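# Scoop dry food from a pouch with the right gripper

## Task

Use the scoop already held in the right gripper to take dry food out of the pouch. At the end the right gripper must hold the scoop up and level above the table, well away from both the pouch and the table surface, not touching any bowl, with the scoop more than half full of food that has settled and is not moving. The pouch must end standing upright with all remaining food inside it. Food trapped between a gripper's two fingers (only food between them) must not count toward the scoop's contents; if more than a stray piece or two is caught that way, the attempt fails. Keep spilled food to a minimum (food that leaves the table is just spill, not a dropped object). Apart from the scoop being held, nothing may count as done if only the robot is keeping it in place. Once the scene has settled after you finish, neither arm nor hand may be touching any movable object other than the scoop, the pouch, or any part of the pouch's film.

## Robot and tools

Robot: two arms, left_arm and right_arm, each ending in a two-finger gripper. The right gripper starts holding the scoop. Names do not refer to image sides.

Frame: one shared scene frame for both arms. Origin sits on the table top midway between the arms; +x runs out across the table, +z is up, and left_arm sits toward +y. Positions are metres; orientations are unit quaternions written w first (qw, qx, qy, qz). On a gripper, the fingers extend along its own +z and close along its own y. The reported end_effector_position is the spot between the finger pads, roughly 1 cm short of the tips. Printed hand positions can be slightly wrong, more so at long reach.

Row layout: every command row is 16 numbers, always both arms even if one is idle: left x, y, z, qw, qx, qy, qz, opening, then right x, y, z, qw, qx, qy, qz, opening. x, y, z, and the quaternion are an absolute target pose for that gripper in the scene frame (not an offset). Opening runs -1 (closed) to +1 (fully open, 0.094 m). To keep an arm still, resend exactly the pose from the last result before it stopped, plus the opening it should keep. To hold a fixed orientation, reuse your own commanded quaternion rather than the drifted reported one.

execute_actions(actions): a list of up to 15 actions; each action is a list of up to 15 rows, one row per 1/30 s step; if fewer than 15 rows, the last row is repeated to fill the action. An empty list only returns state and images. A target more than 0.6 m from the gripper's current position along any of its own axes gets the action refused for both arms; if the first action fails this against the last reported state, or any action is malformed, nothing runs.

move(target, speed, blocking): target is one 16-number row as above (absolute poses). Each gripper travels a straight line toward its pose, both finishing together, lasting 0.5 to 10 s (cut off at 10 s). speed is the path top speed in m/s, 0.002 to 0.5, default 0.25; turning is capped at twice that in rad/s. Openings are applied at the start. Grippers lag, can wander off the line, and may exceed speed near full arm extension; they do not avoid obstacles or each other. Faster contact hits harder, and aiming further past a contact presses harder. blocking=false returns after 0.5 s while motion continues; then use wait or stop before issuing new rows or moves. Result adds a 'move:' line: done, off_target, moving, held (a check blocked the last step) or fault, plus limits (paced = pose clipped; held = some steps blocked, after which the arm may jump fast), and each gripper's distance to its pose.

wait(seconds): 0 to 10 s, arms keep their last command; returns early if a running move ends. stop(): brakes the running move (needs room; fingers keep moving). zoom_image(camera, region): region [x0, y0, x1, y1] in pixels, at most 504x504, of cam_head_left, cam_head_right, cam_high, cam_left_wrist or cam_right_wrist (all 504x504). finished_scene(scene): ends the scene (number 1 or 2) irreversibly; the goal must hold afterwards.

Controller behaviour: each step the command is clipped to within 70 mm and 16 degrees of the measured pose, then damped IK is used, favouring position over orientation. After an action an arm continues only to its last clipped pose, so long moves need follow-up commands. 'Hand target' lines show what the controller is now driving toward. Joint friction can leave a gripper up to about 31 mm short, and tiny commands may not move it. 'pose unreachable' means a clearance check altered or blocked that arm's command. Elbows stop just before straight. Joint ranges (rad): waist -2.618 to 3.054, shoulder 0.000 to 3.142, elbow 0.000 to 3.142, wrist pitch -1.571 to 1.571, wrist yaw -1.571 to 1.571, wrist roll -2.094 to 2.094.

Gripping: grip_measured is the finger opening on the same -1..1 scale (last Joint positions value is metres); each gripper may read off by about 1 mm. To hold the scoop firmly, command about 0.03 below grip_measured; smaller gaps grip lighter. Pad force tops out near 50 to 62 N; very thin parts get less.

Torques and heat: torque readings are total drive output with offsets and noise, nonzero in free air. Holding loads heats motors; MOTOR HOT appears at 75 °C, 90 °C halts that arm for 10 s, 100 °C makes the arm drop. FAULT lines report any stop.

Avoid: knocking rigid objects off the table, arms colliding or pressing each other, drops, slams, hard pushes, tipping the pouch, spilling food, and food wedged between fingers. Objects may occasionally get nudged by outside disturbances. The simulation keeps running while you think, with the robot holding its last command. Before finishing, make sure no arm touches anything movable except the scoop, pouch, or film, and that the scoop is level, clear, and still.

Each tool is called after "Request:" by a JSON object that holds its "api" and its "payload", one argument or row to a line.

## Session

Request:
{"api": "execute_actions", "payload": {
  "actions": []
}}

Scene clock: 0.00 s.
left_arm: end_effector_position=(+0.3459, +0.3090, +0.4099) grip_measured=+1.000 end_effector_quat_wxyz=(+0.713, -0.025, +0.700, +0.027) | right_arm: end_effector_position=(+0.3030, -0.2304, +0.2811) grip_measured=-0.581 end_effector_quat_wxyz=(+0.791, -0.088, +0.596, +0.110)
Joint positions: left_arm=[ 0.007  1.035  1.055 -0.002  0.003  0.002  0.094] | right_arm=[ 0.444  0.964  0.243  1.    -0.016 -0.004  0.02 ]
Joint velocities: left_arm=[-0.002 -0.002  0.002  0.022  0.022 -0.066  0.   ] | right_arm=[-0.002 -0.002  0.027  0.051  0.037 -0.022 -0.   ]
Joint torques (N m, as the arm reports them, + toward a larger angle): no reading
Motor temperatures (°C, as the motors report them): left_arm=[23 42 34 26 24 23] | right_arm=[25 29 32 30 22 22]
Hand target (left_arm): +0.346, +0.309, +0.410; +0.713, -0.025, +0.700, +0.027
Hand target (right_arm): +0.303, -0.230, +0.281; +0.791, -0.088, +0.595, +0.110

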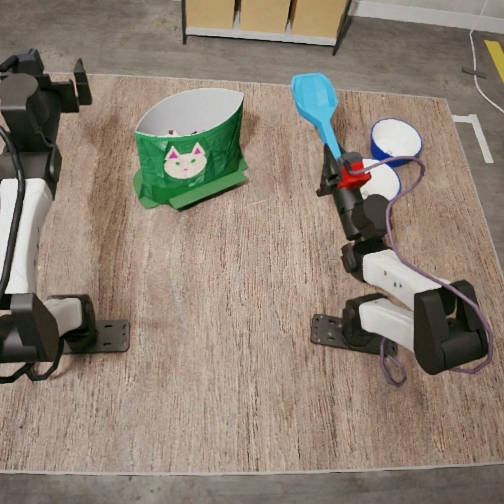

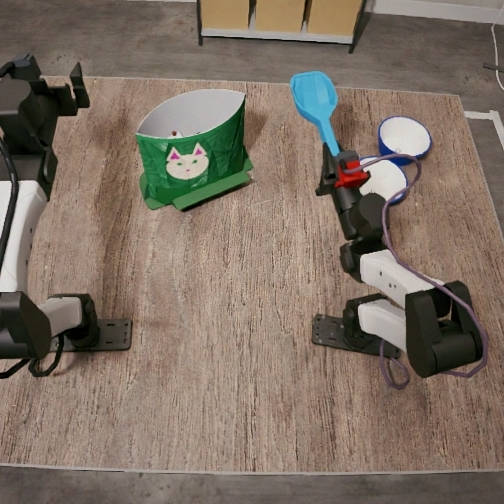

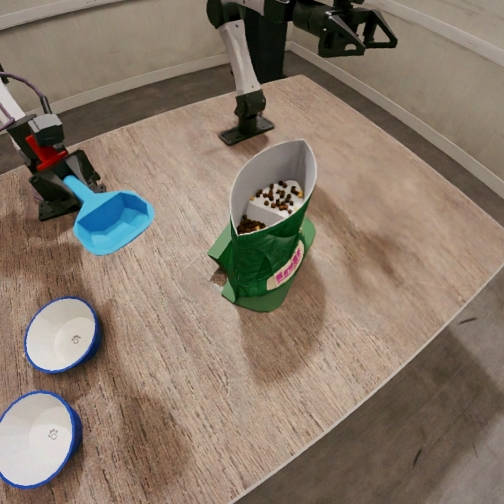

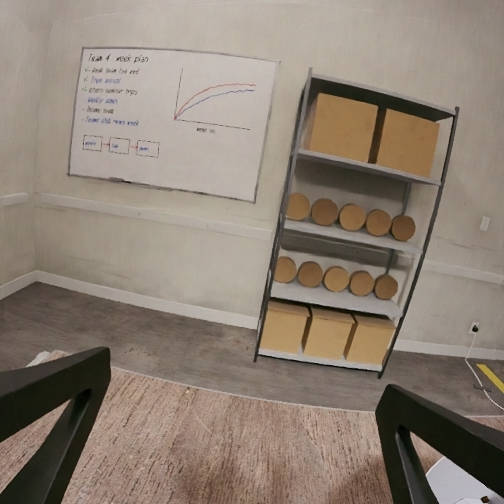

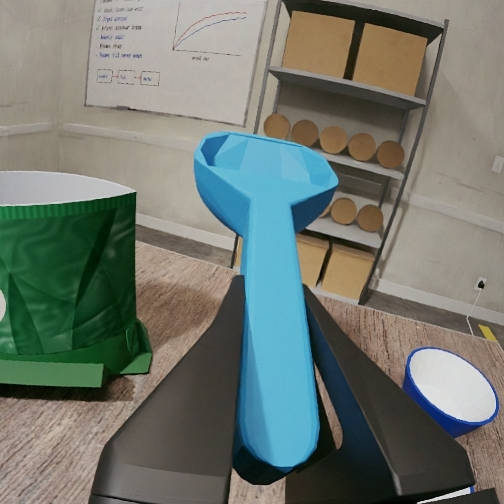

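Request:
{"api": "move", "payload": {
  "target": [0.32,0.24,0.23,0.29,0.5,0.79,-0.18,0.6,0.27,-0.2,0.31,0.7,-0.2,0.65,0.2,-0.8],
  "speed": 0.2
}}

Request:
{"api": "move", "payload": {
  "target": [0.345,0.19,0.165,0.29,0.5,0.79,-0.18,0.6,0.27,-0.2,0.31,0.7,-0.2,0.65,0.2,-0.8],
  "speed": 0.06
}}

Scene clock: 10.57 s.
left_arm: end_effector_position=(+0.3204, +0.2420, +0.2326) grip_measured=+0.603 end_effector_quat_wxyz=(+0.302, +0.495, +0.794, -0.180) | right_arm: end_effector_position=(+0.2718, -0.1978, +0.2989) grip_measured=-0.581 end_effector_quat_wxyz=(+0.693, -0.199, +0.662, +0.204)
Joint positions: left_arm=[ 0.136  1.649  1.638 -1.331  0.688  1.237  0.075] | right_arm=[ 0.377  0.703  0.478  0.272 -0.376  0.011  0.02 ]
Joint velocities: left_arm=[-0.002  0.002  0.002 -0.007 -0.066  0.066  0.   ] | right_arm=[-0.002  0.002 -0.002 -0.007  0.037 -0.022 -0.   ]
Joint torques (N m, as the arm reports them, + toward a larger angle): left_arm=[-1.2  -7.    8.    0.69  0.34 -0.02] | right_arm=[-0.83 -2.99 10.85  1.94 -0.15  0.02]
Motor temperatures (°C, as the motors report them): left_arm=[23 42 36 28 24 23] | right_arm=[25 29 34 33 22 22]
Hand target (left_arm): +0.322, +0.240, +0.230; +0.293, +0.502, +0.793, -0.181
Hand target (right_arm): +0.268, -0.200, +0.310; +0.703, -0.200, +0.652, +0.202
Off the commanded pose (left_arm): 0.003 m, 1 deg.
Off the commanded pose (right_arm): 0.011 m, 2 deg.
move: off_target (right_arm)

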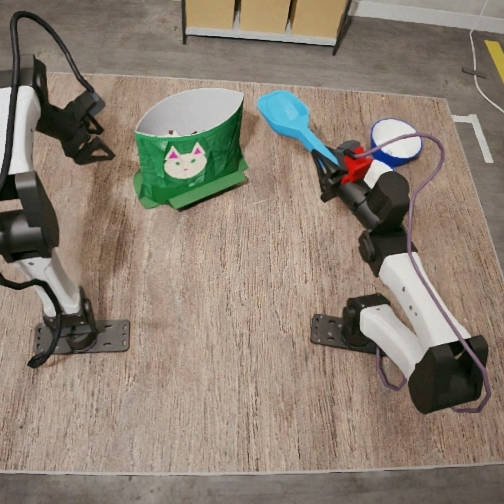

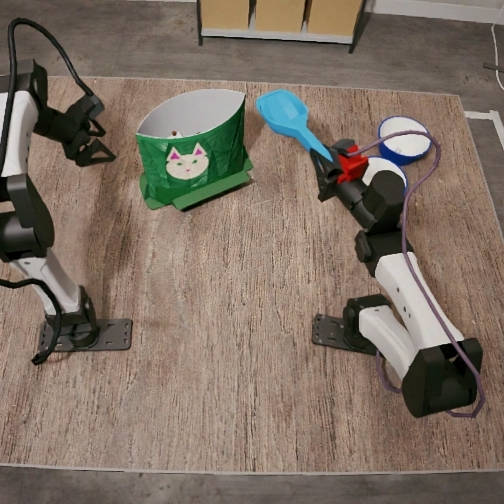

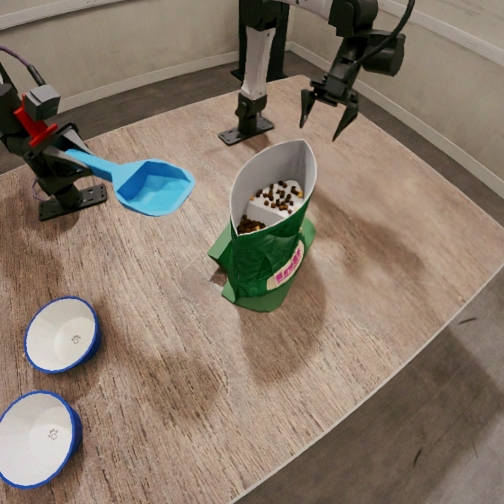

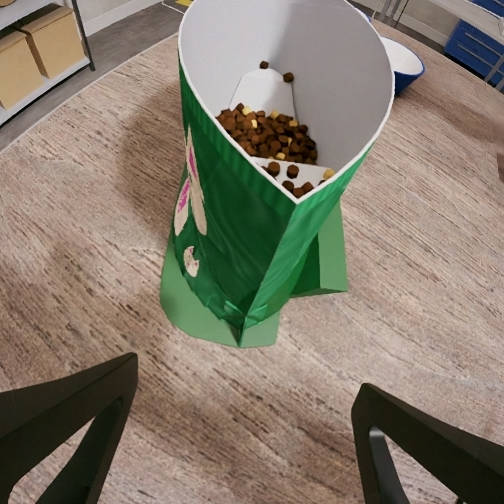

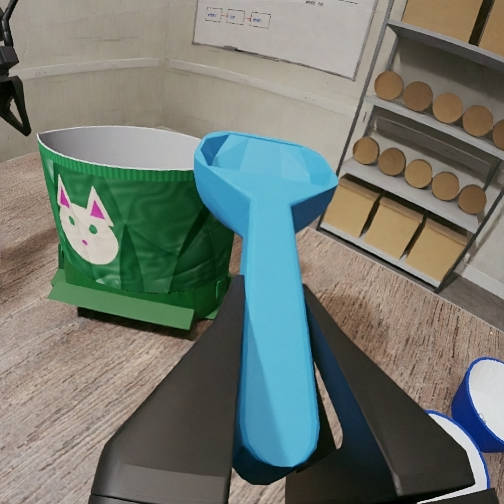

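Scene clock: 12.53 s.
left_arm: end_effector_position=(+0.3484, +0.1932, +0.1797) grip_measured=+0.603 end_effector_quat_wxyz=(+0.308, +0.504, +0.788, -0.175) | right_arm: end_effector_position=(+0.2718, -0.1978, +0.2989) grip_measured=-0.581 end_effector_quat_wxyz=(+0.693, -0.199, +0.662, +0.204)
Joint positions: left_arm=[-0.029  1.665  1.43  -0.971  0.641  1.055  0.075] | right_arm=[ 0.377  0.703  0.478  0.272 -0.376  0.011  0.02 ]
Joint velocities: left_arm=[-0.007  0.002 -0.007  0.007  0.007 -0.022 -0.001] | right_arm=[-0.002 -0.022  0.007 -0.037 -0.125 -0.066 -0.001]
Joint torques (N m, as the arm reports them, + toward a larger angle): left_arm=[-1.22 -7.41  5.61  1.22  0.31 -0.16] | right_arm=[-0.74 -2.07 11.09  1.98 -0.12  0.  ]
Motor temperatures (°C, as the motors report them): left_arm=[23 42 36 28 24 23] | right_arm=[25 29 34 33 22 22]
Hand target (left_arm): +0.346, +0.191, +0.166; +0.291, +0.502, +0.794, -0.182
Hand target (right_arm): +0.270, -0.200, +0.310; +0.703, -0.201, +0.652, +0.200
Off the commanded pose (left_arm): 0.015 m, 2 deg.
Off the commanded pose (right_arm): 0.011 m, 2 deg.
move: off_target (left_arm, right_arm)

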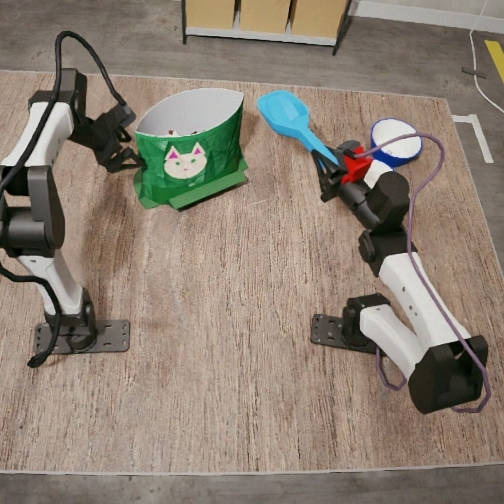

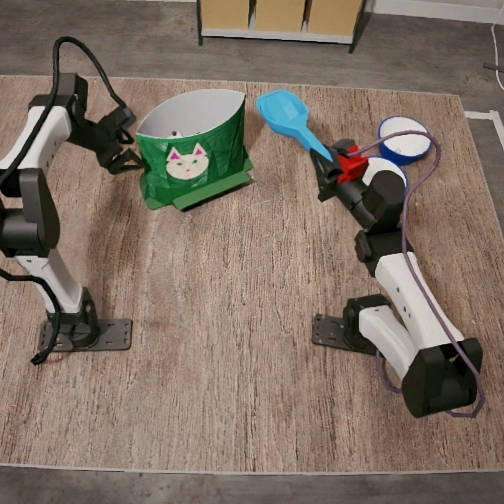

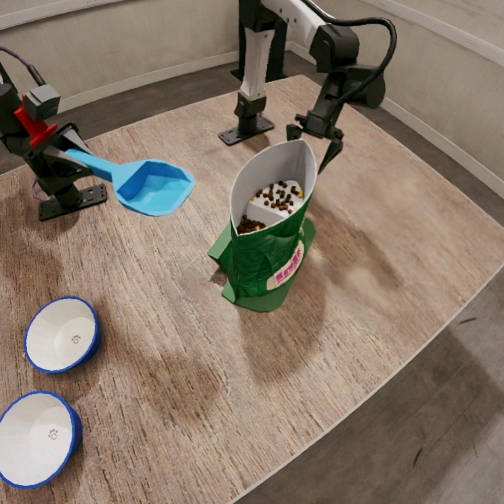

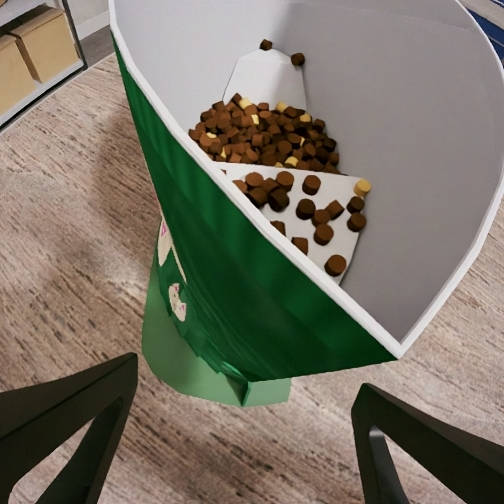

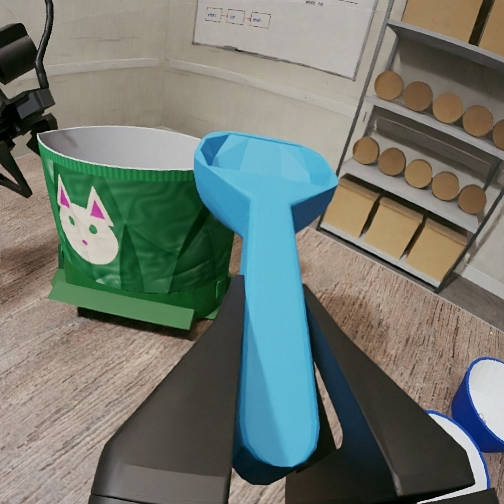

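Request:
{"api": "move", "payload": {
  "target": [0.34,0.155,0.165,0.29,0.5,0.79,-0.18,0.6,0.27,-0.2,0.31,0.7,-0.2,0.65,0.2,-0.8],
  "speed": 0.05
}}

Request:
{"api": "move", "payload": {
  "target": [0.34,0.155,0.165,0.29,0.5,0.79,-0.18,-1,0.27,-0.2,0.31,0.7,-0.2,0.65,0.2,-0.8]
}}

Request:
{"api": "move", "payload": {
  "target": [0.17,0.24,0.19,0.32,0.36,0.87,-0.13,-1,0.27,-0.2,0.31,0.7,-0.2,0.65,0.2,-0.8],
  "speed": 0.06
}}

Scene clock: 19.17 s.
left_arm: end_effector_position=(+0.3465, +0.1607, +0.1672) grip_measured=+0.603 end_effector_quat_wxyz=(+0.293, +0.498, +0.795, -0.181) | right_arm: end_effector_position=(+0.2718, -0.1978, +0.2989) grip_measured=-0.581 end_effector_quat_wxyz=(+0.693, -0.199, +0.662, +0.204)
Joint positions: left_arm=[-0.132  1.665  1.386 -0.89   0.595  0.931  0.075] | right_arm=[ 0.377  0.703  0.478  0.272 -0.376  0.011  0.02 ]
Joint velocities: left_arm=[ 0.007 -0.022 -0.032  0.022 -0.037 -0.051  0.   ] | right_arm=[-0.017 -0.007 -0.012 -0.022  0.022  0.066 -0.   ]
Joint torques (N m, as the arm reports them, + toward a larger angle): left_arm=[ -1.5  -10.38   5.35   1.42   0.34  -0.12] | right_arm=[-0.74 -2.07 11.16  1.98 -0.13  0.  ]
Motor temperatures (°C, as the motors report them): left_arm=[23 43 36 28 24 23] | right_arm=[25 29 36 35 22 22]
Hand target (left_arm): +0.340, +0.155, +0.165; +0.291, +0.502, +0.794, -0.182
Hand target (right_arm): +0.270, -0.200, +0.310; +0.703, -0.201, +0.652, +0.200
Off the commanded pose (left_arm): 0.009 m, 1 deg.
Off the commanded pose (right_arm): 0.011 m, 2 deg.
move: off_target (right_arm)

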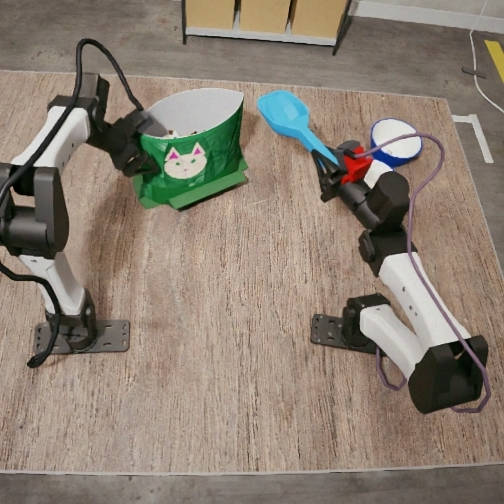

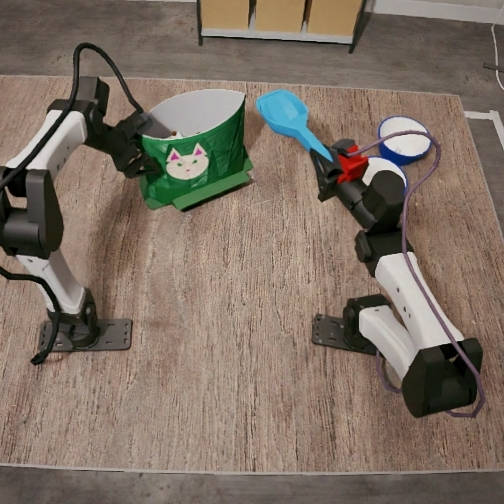

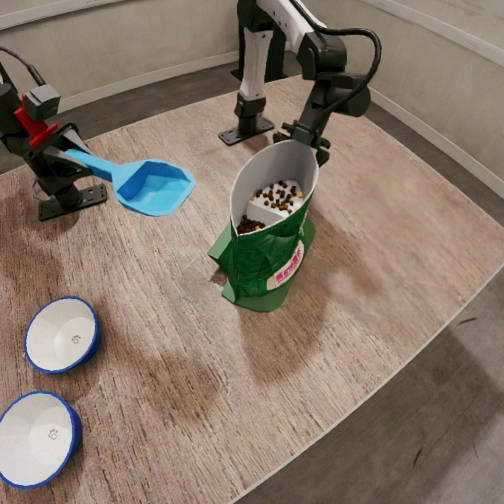

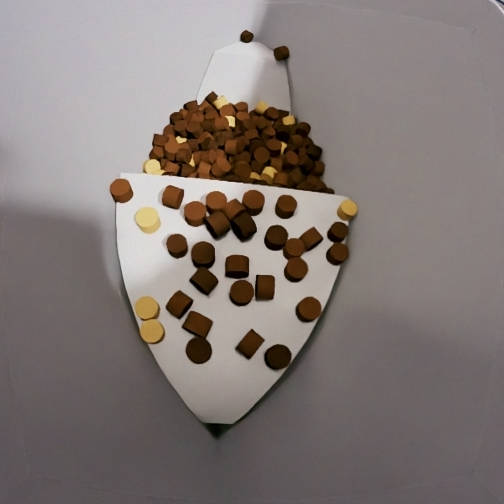

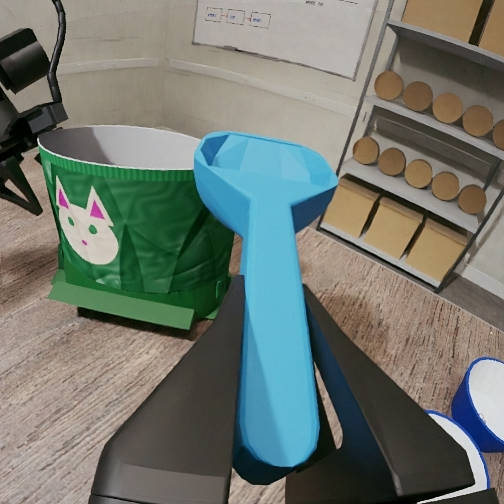

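Scene clock: 19.87 s.
left_arm: end_effector_position=(+0.3513, +0.1651, +0.1645) grip_measured=-0.953 end_effector_quat_wxyz=(+0.293, +0.498, +0.800, -0.161) | right_arm: end_effector_position=(+0.2718, -0.1978, +0.2989) grip_measured=-0.581 end_effector_quat_wxyz=(+0.693, -0.199, +0.662, +0.204)
Joint positions: left_arm=[-0.134  1.667  1.385 -0.873  0.557  0.928  0.002] | right_arm=[ 0.377  0.703  0.478  0.272 -0.376  0.011  0.02 ]
Joint velocities: left_arm=[-0.002  0.007 -0.002 -0.051 -0.022 -0.007  0.001] | right_arm=[-0.002 -0.007 -0.027 -0.066 -0.095 -0.037 -0.002]
Joint torques (N m, as the arm reports them, + toward a larger angle): left_arm=[ -1.65 -10.55   5.42   1.22   0.63  -0.19] | right_arm=[-0.74 -2.08 11.13  1.97 -0.11 -0.01]
Motor temperatures (°C, as the motors report them): left_arm=[23 43 36 28 24 23] | right_arm=[25 29 36 35 22 22]
Hand target (left_arm): +0.340, +0.155, +0.165; +0.291, +0.502, +0.794, -0.181
Hand target (right_arm): +0.270, -0.200, +0.310; +0.703, -0.201, +0.652, +0.200
Off the commanded pose (left_arm): 0.015 m, 2 deg.
Off the commanded pose (right_arm): 0.011 m, 2 deg.
move: off_target (left_arm, right_arm)

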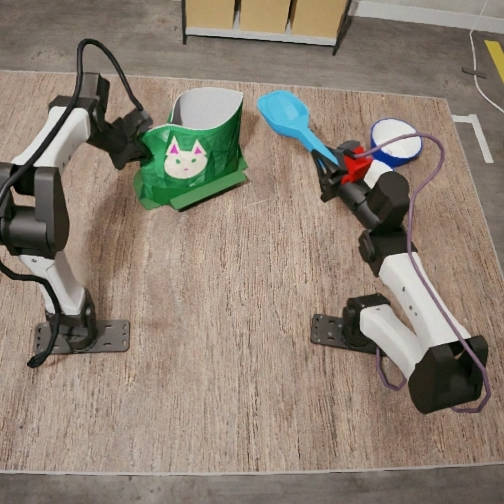

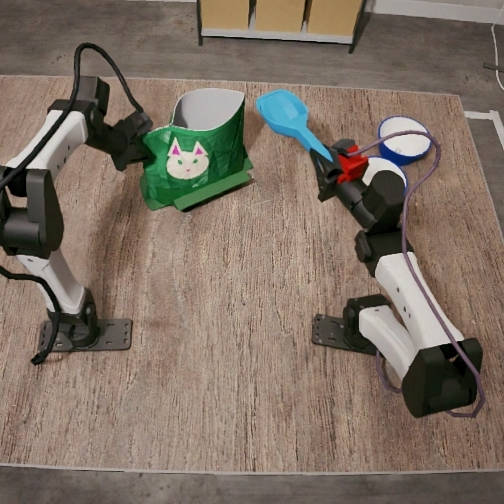

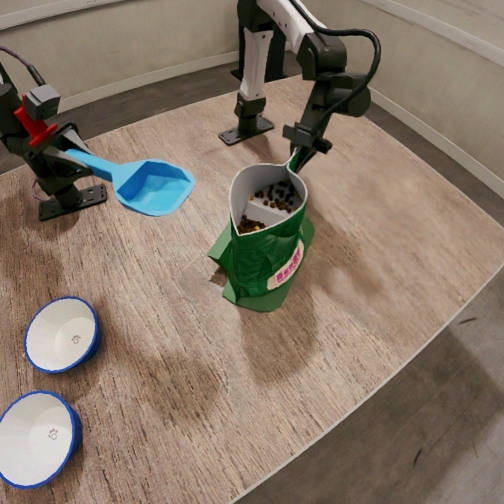

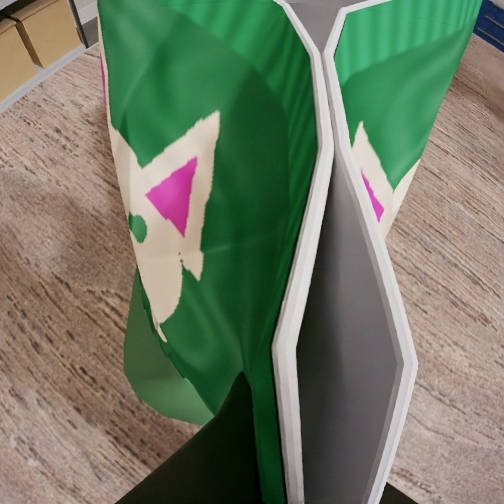

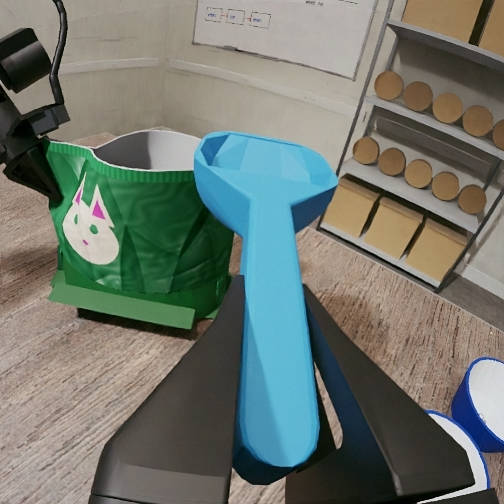

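Scene clock: 23.53 s.
left_arm: end_effector_position=(+0.1615, +0.2464, +0.1645) grip_measured=-0.953 end_effector_quat_wxyz=(+0.264, +0.352, +0.890, -0.124) | right_arm: end_effector_position=(+0.2718, -0.1978, +0.2989) grip_measured=-0.581 end_effector_quat_wxyz=(+0.693, -0.199, +0.662, +0.204)
Joint positions: left_arm=[ 0.207  0.921  0.897 -1.246  0.517  0.949  0.002] | right_arm=[ 0.377  0.703  0.478  0.272 -0.376  0.011  0.02 ]
Joint velocities: left_arm=[-0.007 -0.017 -0.012 -0.007  0.037  0.007 -0.001] | right_arm=[-0.017 -0.017 -0.007 -0.007  0.051 -0.007  0.   ]
Joint torques (N m, as the arm reports them, + toward a larger angle): left_arm=[ 0.68 -4.48  8.84  1.27  1.05  0.  ] | right_arm=[-0.75 -2.09 11.09  1.98 -0.13 -0.01]
Motor temperatures (°C, as the motors report them): left_arm=[23 44 36 28 24 23] | right_arm=[25 29 37 35 22 22]
Hand target (left_arm): +0.168, +0.239, +0.188; +0.317, +0.361, +0.868, -0.127
Hand target (right_arm): +0.270, -0.200, +0.310; +0.703, -0.201, +0.652, +0.200
Off the commanded pose (left_arm): 0.028 m, 7 deg.
Off the commanded pose (right_arm): 0.011 m, 2 deg.
move: off_target (left_arm, right_arm)

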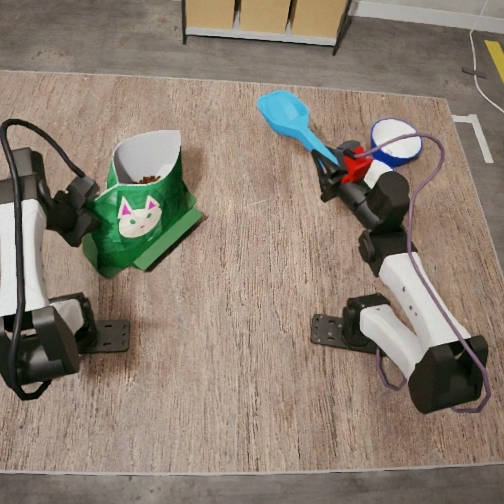

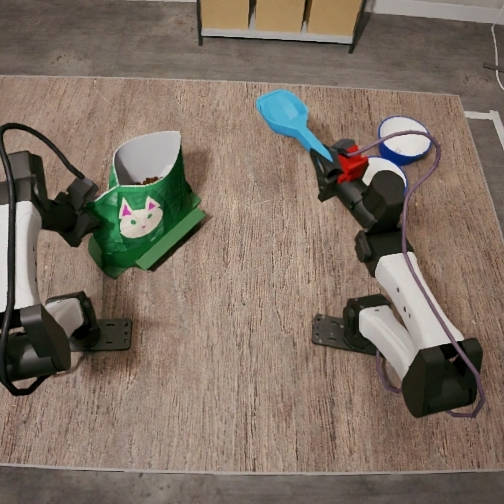

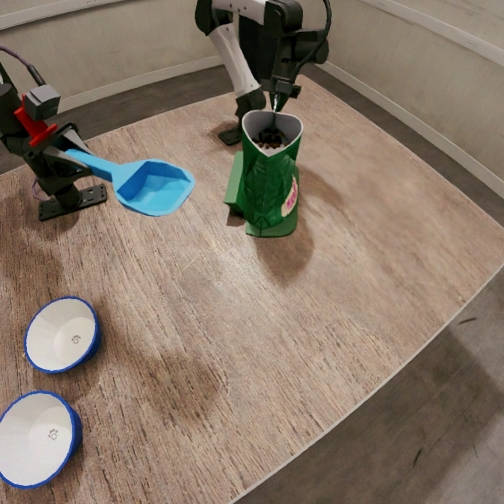

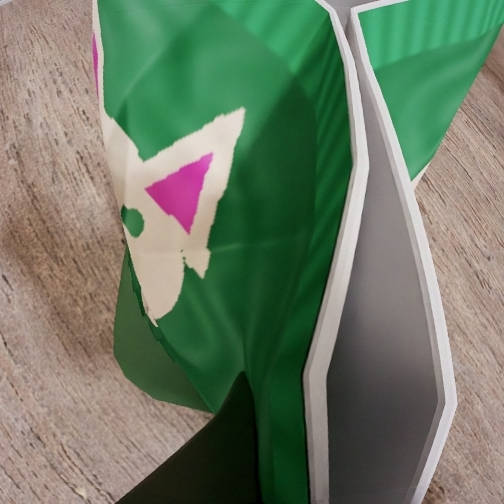

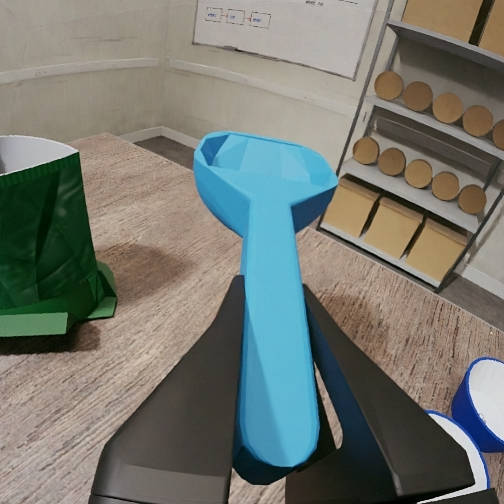

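Request:
{"api": "move", "payload": {
  "target": [0.38,0.30,0.19,0.22,0.68,0.68,-0.2,-1,0.25,-0.12,0.36,0.5,-0.41,0.71,0.29,-0.8],
  "speed": 0.06
}}

Request:
{"api": "move", "payload": {
  "target": [0.355,0.225,0.30,0.2,0.64,0.73,-0.08,-1,0.25,-0.12,0.36,0.5,-0.41,0.71,0.29,-0.8],
  "speed": 0.06
}}

Scene clock: 34.87 s.
left_arm: end_effector_position=(+0.3686, +0.3073, +0.1665) grip_measured=-0.953 end_effector_quat_wxyz=(+0.219, +0.661, +0.700, -0.159) | right_arm: end_effector_position=(+0.2495, -0.1266, +0.3629) grip_measured=-0.581 end_effector_quat_wxyz=(+0.511, -0.398, +0.707, +0.284)
Joint positions: left_arm=[ 0.223  2.1    2.043 -1.577  0.544  1.823  0.002] | right_arm=[ 0.475  1.052  1.238 -0.603 -0.677 -0.276  0.02 ]
Joint velocities: left_arm=[ 0.002 -0.007  0.002  0.037  0.022 -0.007  0.   ] | right_arm=[-0.007 -0.002 -0.012 -0.081  0.007 -0.037  0.   ]
Joint torques (N m, as the arm reports them, + toward a larger angle): left_arm=[ -0.52 -14.12   9.88   0.11   0.84  -0.16] | right_arm=[ 0.95 -1.47 10.03  1.78 -0.4   0.  ]
Motor temperatures (°C, as the motors report them): left_arm=[23 45 39 27 24 23] | right_arm=[25 28 39 36 22 22]
Hand target (left_arm): +0.378, +0.301, +0.192; +0.257, +0.662, +0.689, -0.141
Hand target (right_arm): +0.249, -0.121, +0.360; +0.500, -0.406, +0.707, +0.293
Off the commanded pose (left_arm): 0.027 m, 6 deg.
Off the commanded pose (right_arm): 0.007 m, 2 deg.
joint sent to its limit (left arm) — the command would take joint 4 (wrist pitch) past its lower limit, so that joint was sent only as far as its limit.
move: off_target (left_arm)

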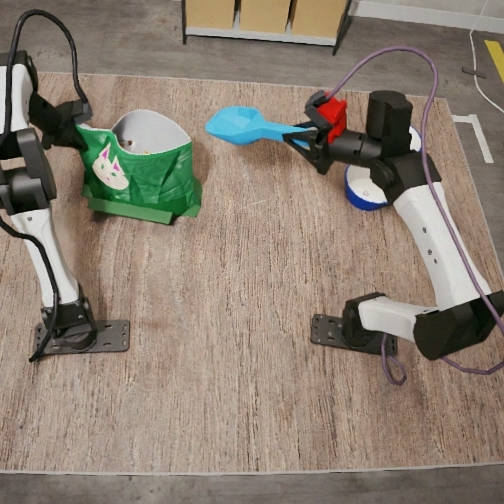

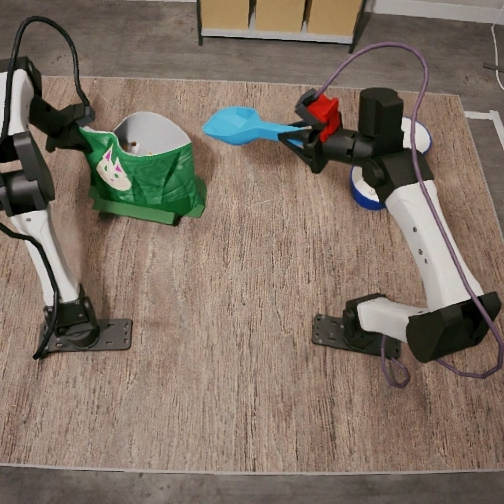

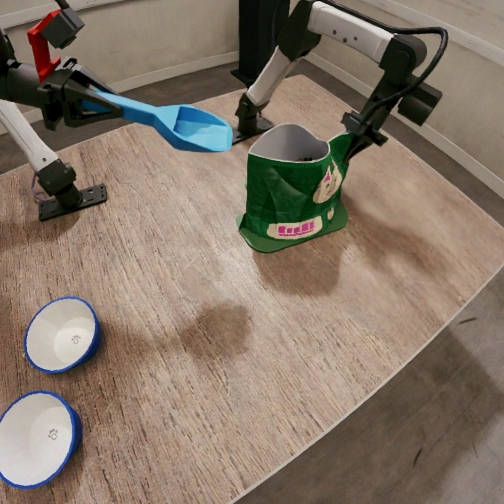

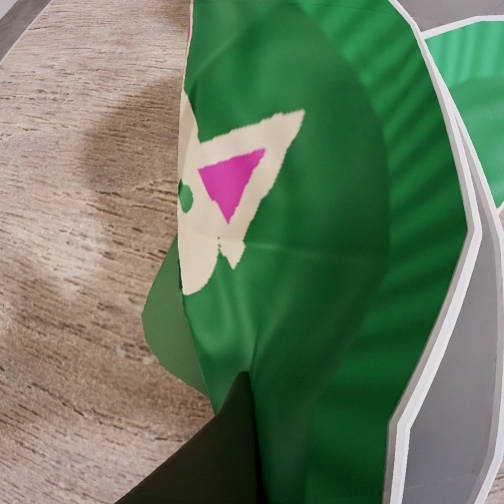

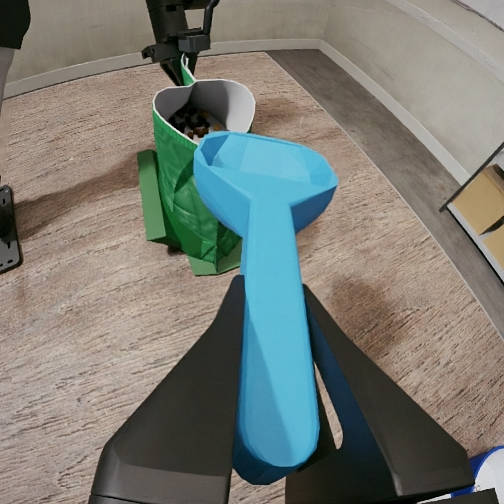

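Scene clock: 37.83 s.
left_arm: end_effector_position=(+0.3563, +0.2423, +0.2458) grip_measured=-0.954 end_effector_quat_wxyz=(+0.187, +0.631, +0.751, -0.046) | right_arm: end_effector_position=(+0.2495, -0.1247, +0.3618) grip_measured=-0.581 end_effector_quat_wxyz=(+0.507, -0.402, +0.707, +0.284)
Joint positions: left_arm=[-0.029  1.899  2.126 -1.576  0.319  1.401  0.002] | right_arm=[ 0.481  1.062  1.248 -0.616 -0.677 -0.285  0.02 ]
Joint velocities: left_arm=[-0.012 -0.007 -0.012 -0.022 -0.066 -0.051 -0.   ] | right_arm=[-0.017 -0.007 -0.007 -0.037  0.066  0.022 -0.001]
Joint torques (N m, as the arm reports them, + toward a larger angle): left_arm=[ -0.95 -16.38  11.15   0.83   1.    -0.3 ] | right_arm=[ 0.99 -1.47 10.06  1.75 -0.3  -0.01]
Motor temperatures (°C, as the motors report them): left_arm=[23 48 39 27 24 23] | right_arm=[25 28 39 36 22 22]
Hand target (left_arm): +0.350, +0.226, +0.297; +0.261, +0.630, +0.731, -0.032
Hand target (right_arm): +0.250, -0.120, +0.360; +0.498, -0.408, +0.708, +0.289
Off the commanded pose (left_arm): 0.057 m, 5 deg.
Off the commanded pose (right_arm): 0.005 m, 1 deg.
joint sent to its limit (left arm) — the command would take joint 4 (wrist pitch) past its lower limit, so that joint was sent only as far as its limit.
move: off_target (left_arm)

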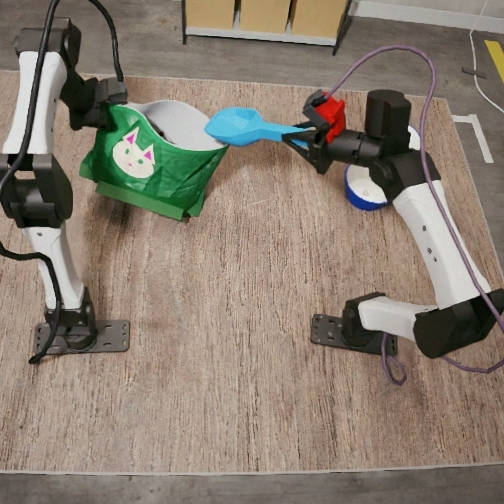

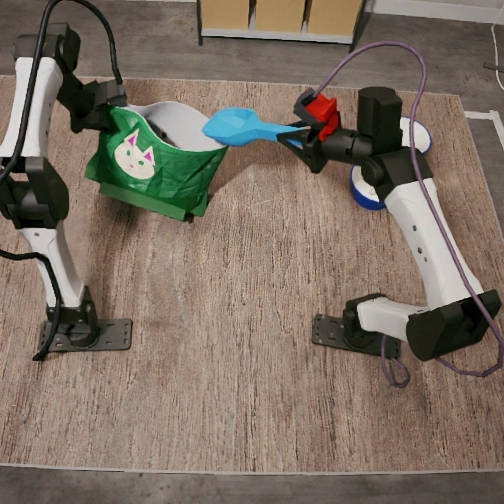

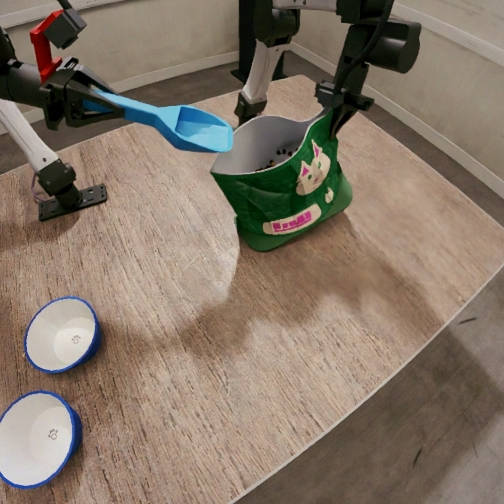

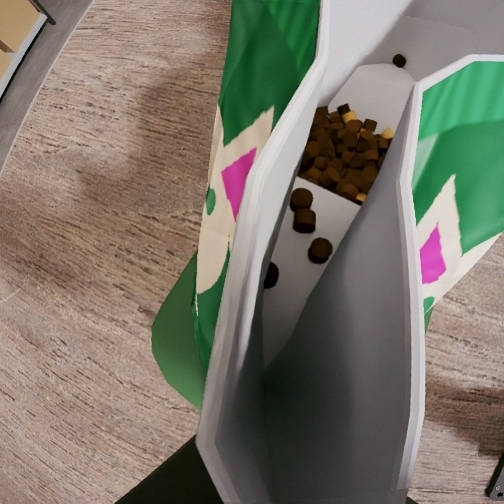

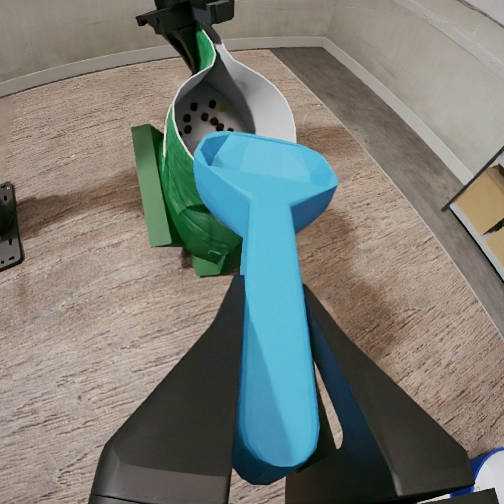

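Similar setup; x −0.02.

Request:
{"api": "move", "payload": {
  "target": [0.355,0.225,0.30,0.2,0.64,0.73,-0.08,-1,0.26,-0.04,0.33,0.36,-0.45,0.79,0.21,-0.8],
  "speed": 0.08
}}

Request:
{"api": "move", "payload": {
  "target": [0.355,0.225,0.30,0.2,0.64,0.73,-0.08,-1,0.28,0.005,0.275,0.19,-0.49,0.845,0.11,-0.8],
  "speed": 0.06
}}

Scene clock: 45.10 s.
left_arm: end_effector_position=(+0.3568, +0.2439, +0.2448) grip_measured=-0.954 end_effector_quat_wxyz=(+0.182, +0.631, +0.753, -0.041) | right_arm: end_effector_position=(+0.2667, -0.0434, +0.3460) grip_measured=-0.581 end_effector_quat_wxyz=(+0.392, -0.442, +0.778, +0.214)
Joint positions: left_arm=[-0.031  1.9    2.128 -1.576  0.304  1.399  0.002] | right_arm=[ 0.831  1.433  1.692 -0.936 -0.287 -0.239  0.02 ]
Joint velocities: left_arm=[ 0.002 -0.032 -0.002  0.051 -0.007 -0.051 -0.001] | right_arm=[-0.012  0.007  0.007  0.022  0.007 -0.007 -0.001]
Joint torques (N m, as the arm reports them, + toward a larger angle): left_arm=[ -1.1  -16.5   11.33   0.84   1.1   -0.31] | right_arm=[ 1.26 -4.35  9.1   1.33 -0.18  0.05]
Motor temperatures (°C, as the motors report them): left_arm=[23 54 41 27 25 23] | right_arm=[25 28 40 36 22 22]
Hand target (left_arm): +0.350, +0.226, +0.297; +0.261, +0.630, +0.730, -0.030
Hand target (right_arm): +0.261, -0.041, +0.330; +0.359, -0.448, +0.791, +0.213
Off the commanded pose (left_arm): 0.058 m, 6 deg.
Off the commanded pose (right_arm): 0.018 m, 4 deg.
joint sent to its limit (left arm) — the command would take joint 4 (wrist pitch) past its lower limit, so that joint was sent only as far as its limit.
move: off_target (left_arm, right_arm)

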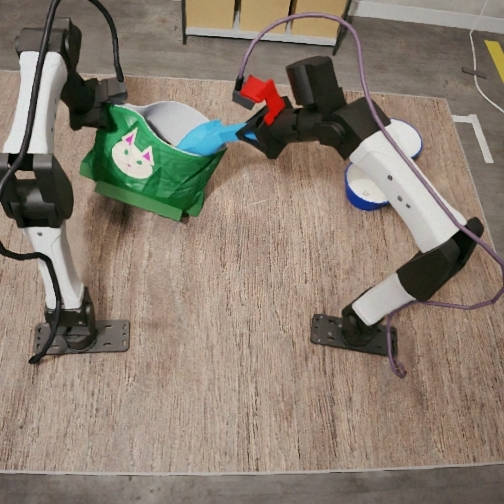

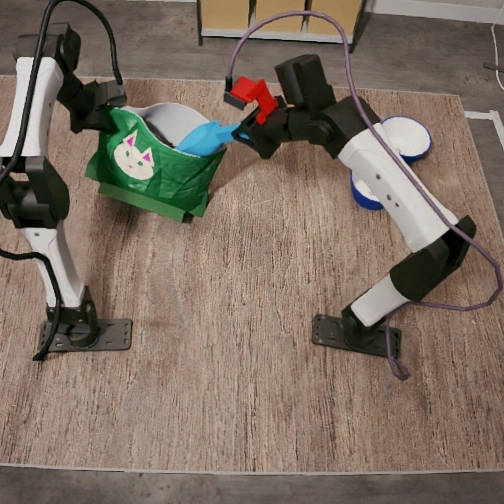

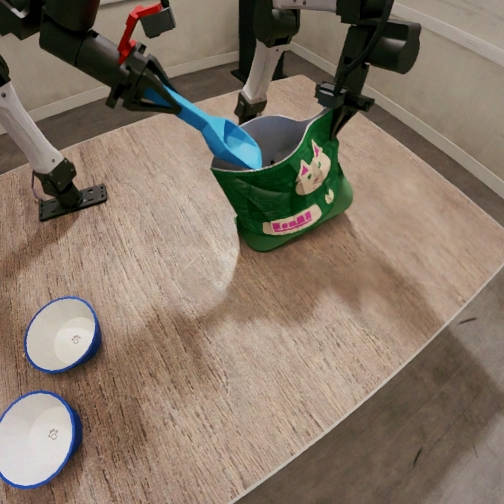

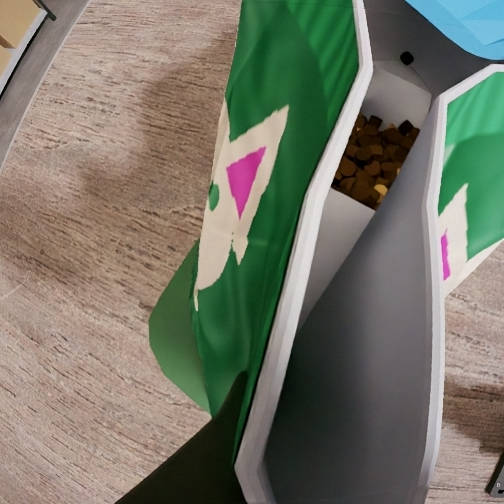

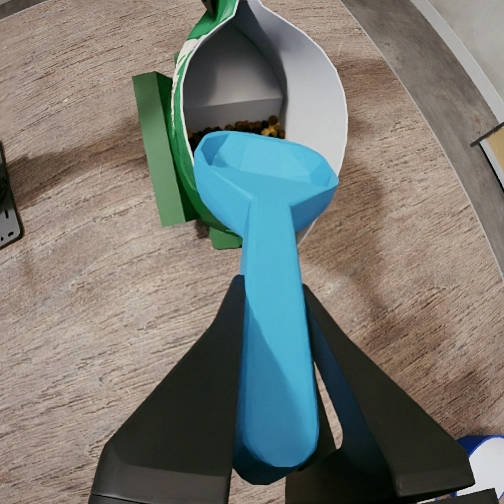

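Scene clock: 49.40 s.
left_arm: end_effector_position=(+0.3559, +0.2462, +0.2422) grip_measured=-0.954 end_effector_quat_wxyz=(+0.179, +0.629, +0.755, -0.044) | right_arm: end_effector_position=(+0.2938, +0.0096, +0.2936) grip_measured=-0.581 end_effector_quat_wxyz=(+0.237, -0.480, +0.835, +0.125)
Joint positions: left_arm=[-0.024  1.9    2.118 -1.576  0.306  1.4    0.002] | right_arm=[ 0.951  1.971  2.358 -1.428 -0.118 -0.236  0.02 ]
Joint velocities: left_arm=[-0.027 -0.007 -0.002  0.007  0.051 -0.022 -0.001] | right_arm=[-0.007  0.007  0.017 -0.007  0.051  0.007  0.001]
Joint torques (N m, as the arm reports them, + toward a larger angle): left_arm=[ -1.44 -16.6   11.89   0.79   1.09  -0.24] | right_arm=[ 1.21 -8.73  8.18  0.64 -0.08  0.06]
Motor temperatures (°C, as the motors report them): left_arm=[23 56 42 27 25 23] | right_arm=[25 29 40 36 22 22]
Hand target (left_arm): +0.349, +0.226, +0.297; +0.261, +0.630, +0.730, -0.031
Hand target (right_arm): +0.281, +0.005, +0.276; +0.190, -0.487, +0.845, +0.113
Off the commanded pose (left_arm): 0.062 m, 6 deg.
Off the commanded pose (right_arm): 0.024 m, 6 deg.
joint sent to its limit (left arm) — the command would take joint 4 (wrist pitch) past its lower limit, so that joint was sent only as far as its limit.
move: off_target (left_arm, right_arm)

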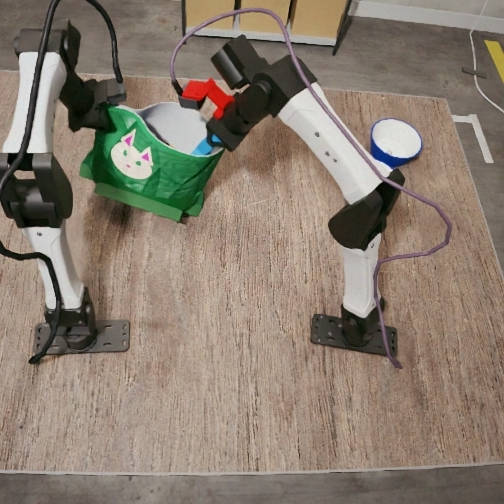

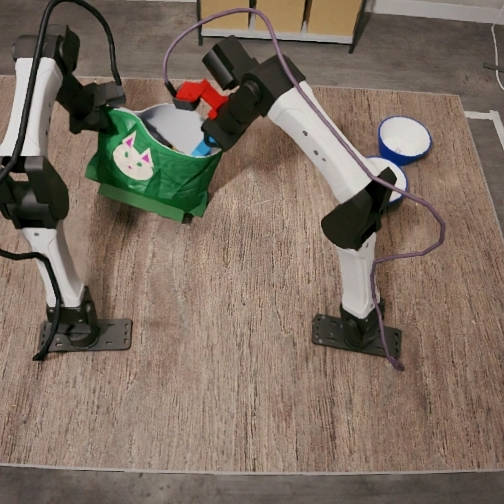

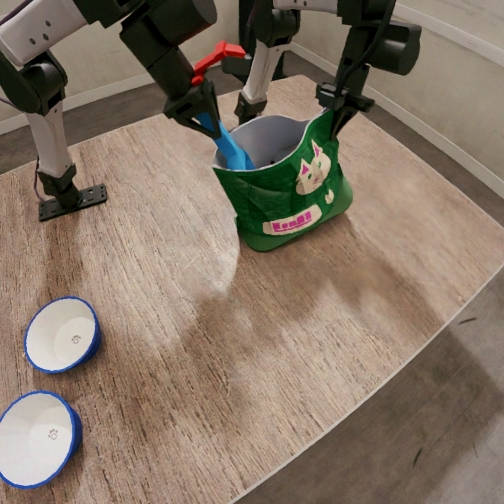

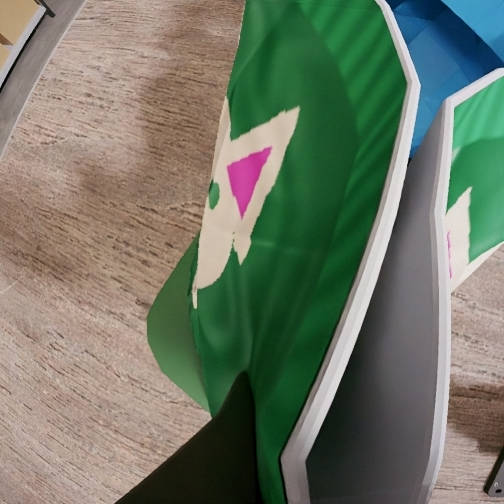

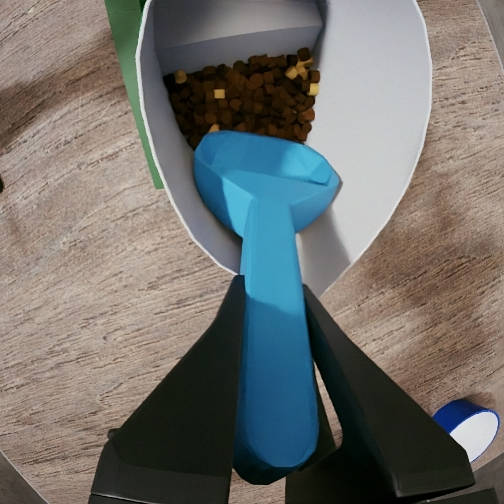

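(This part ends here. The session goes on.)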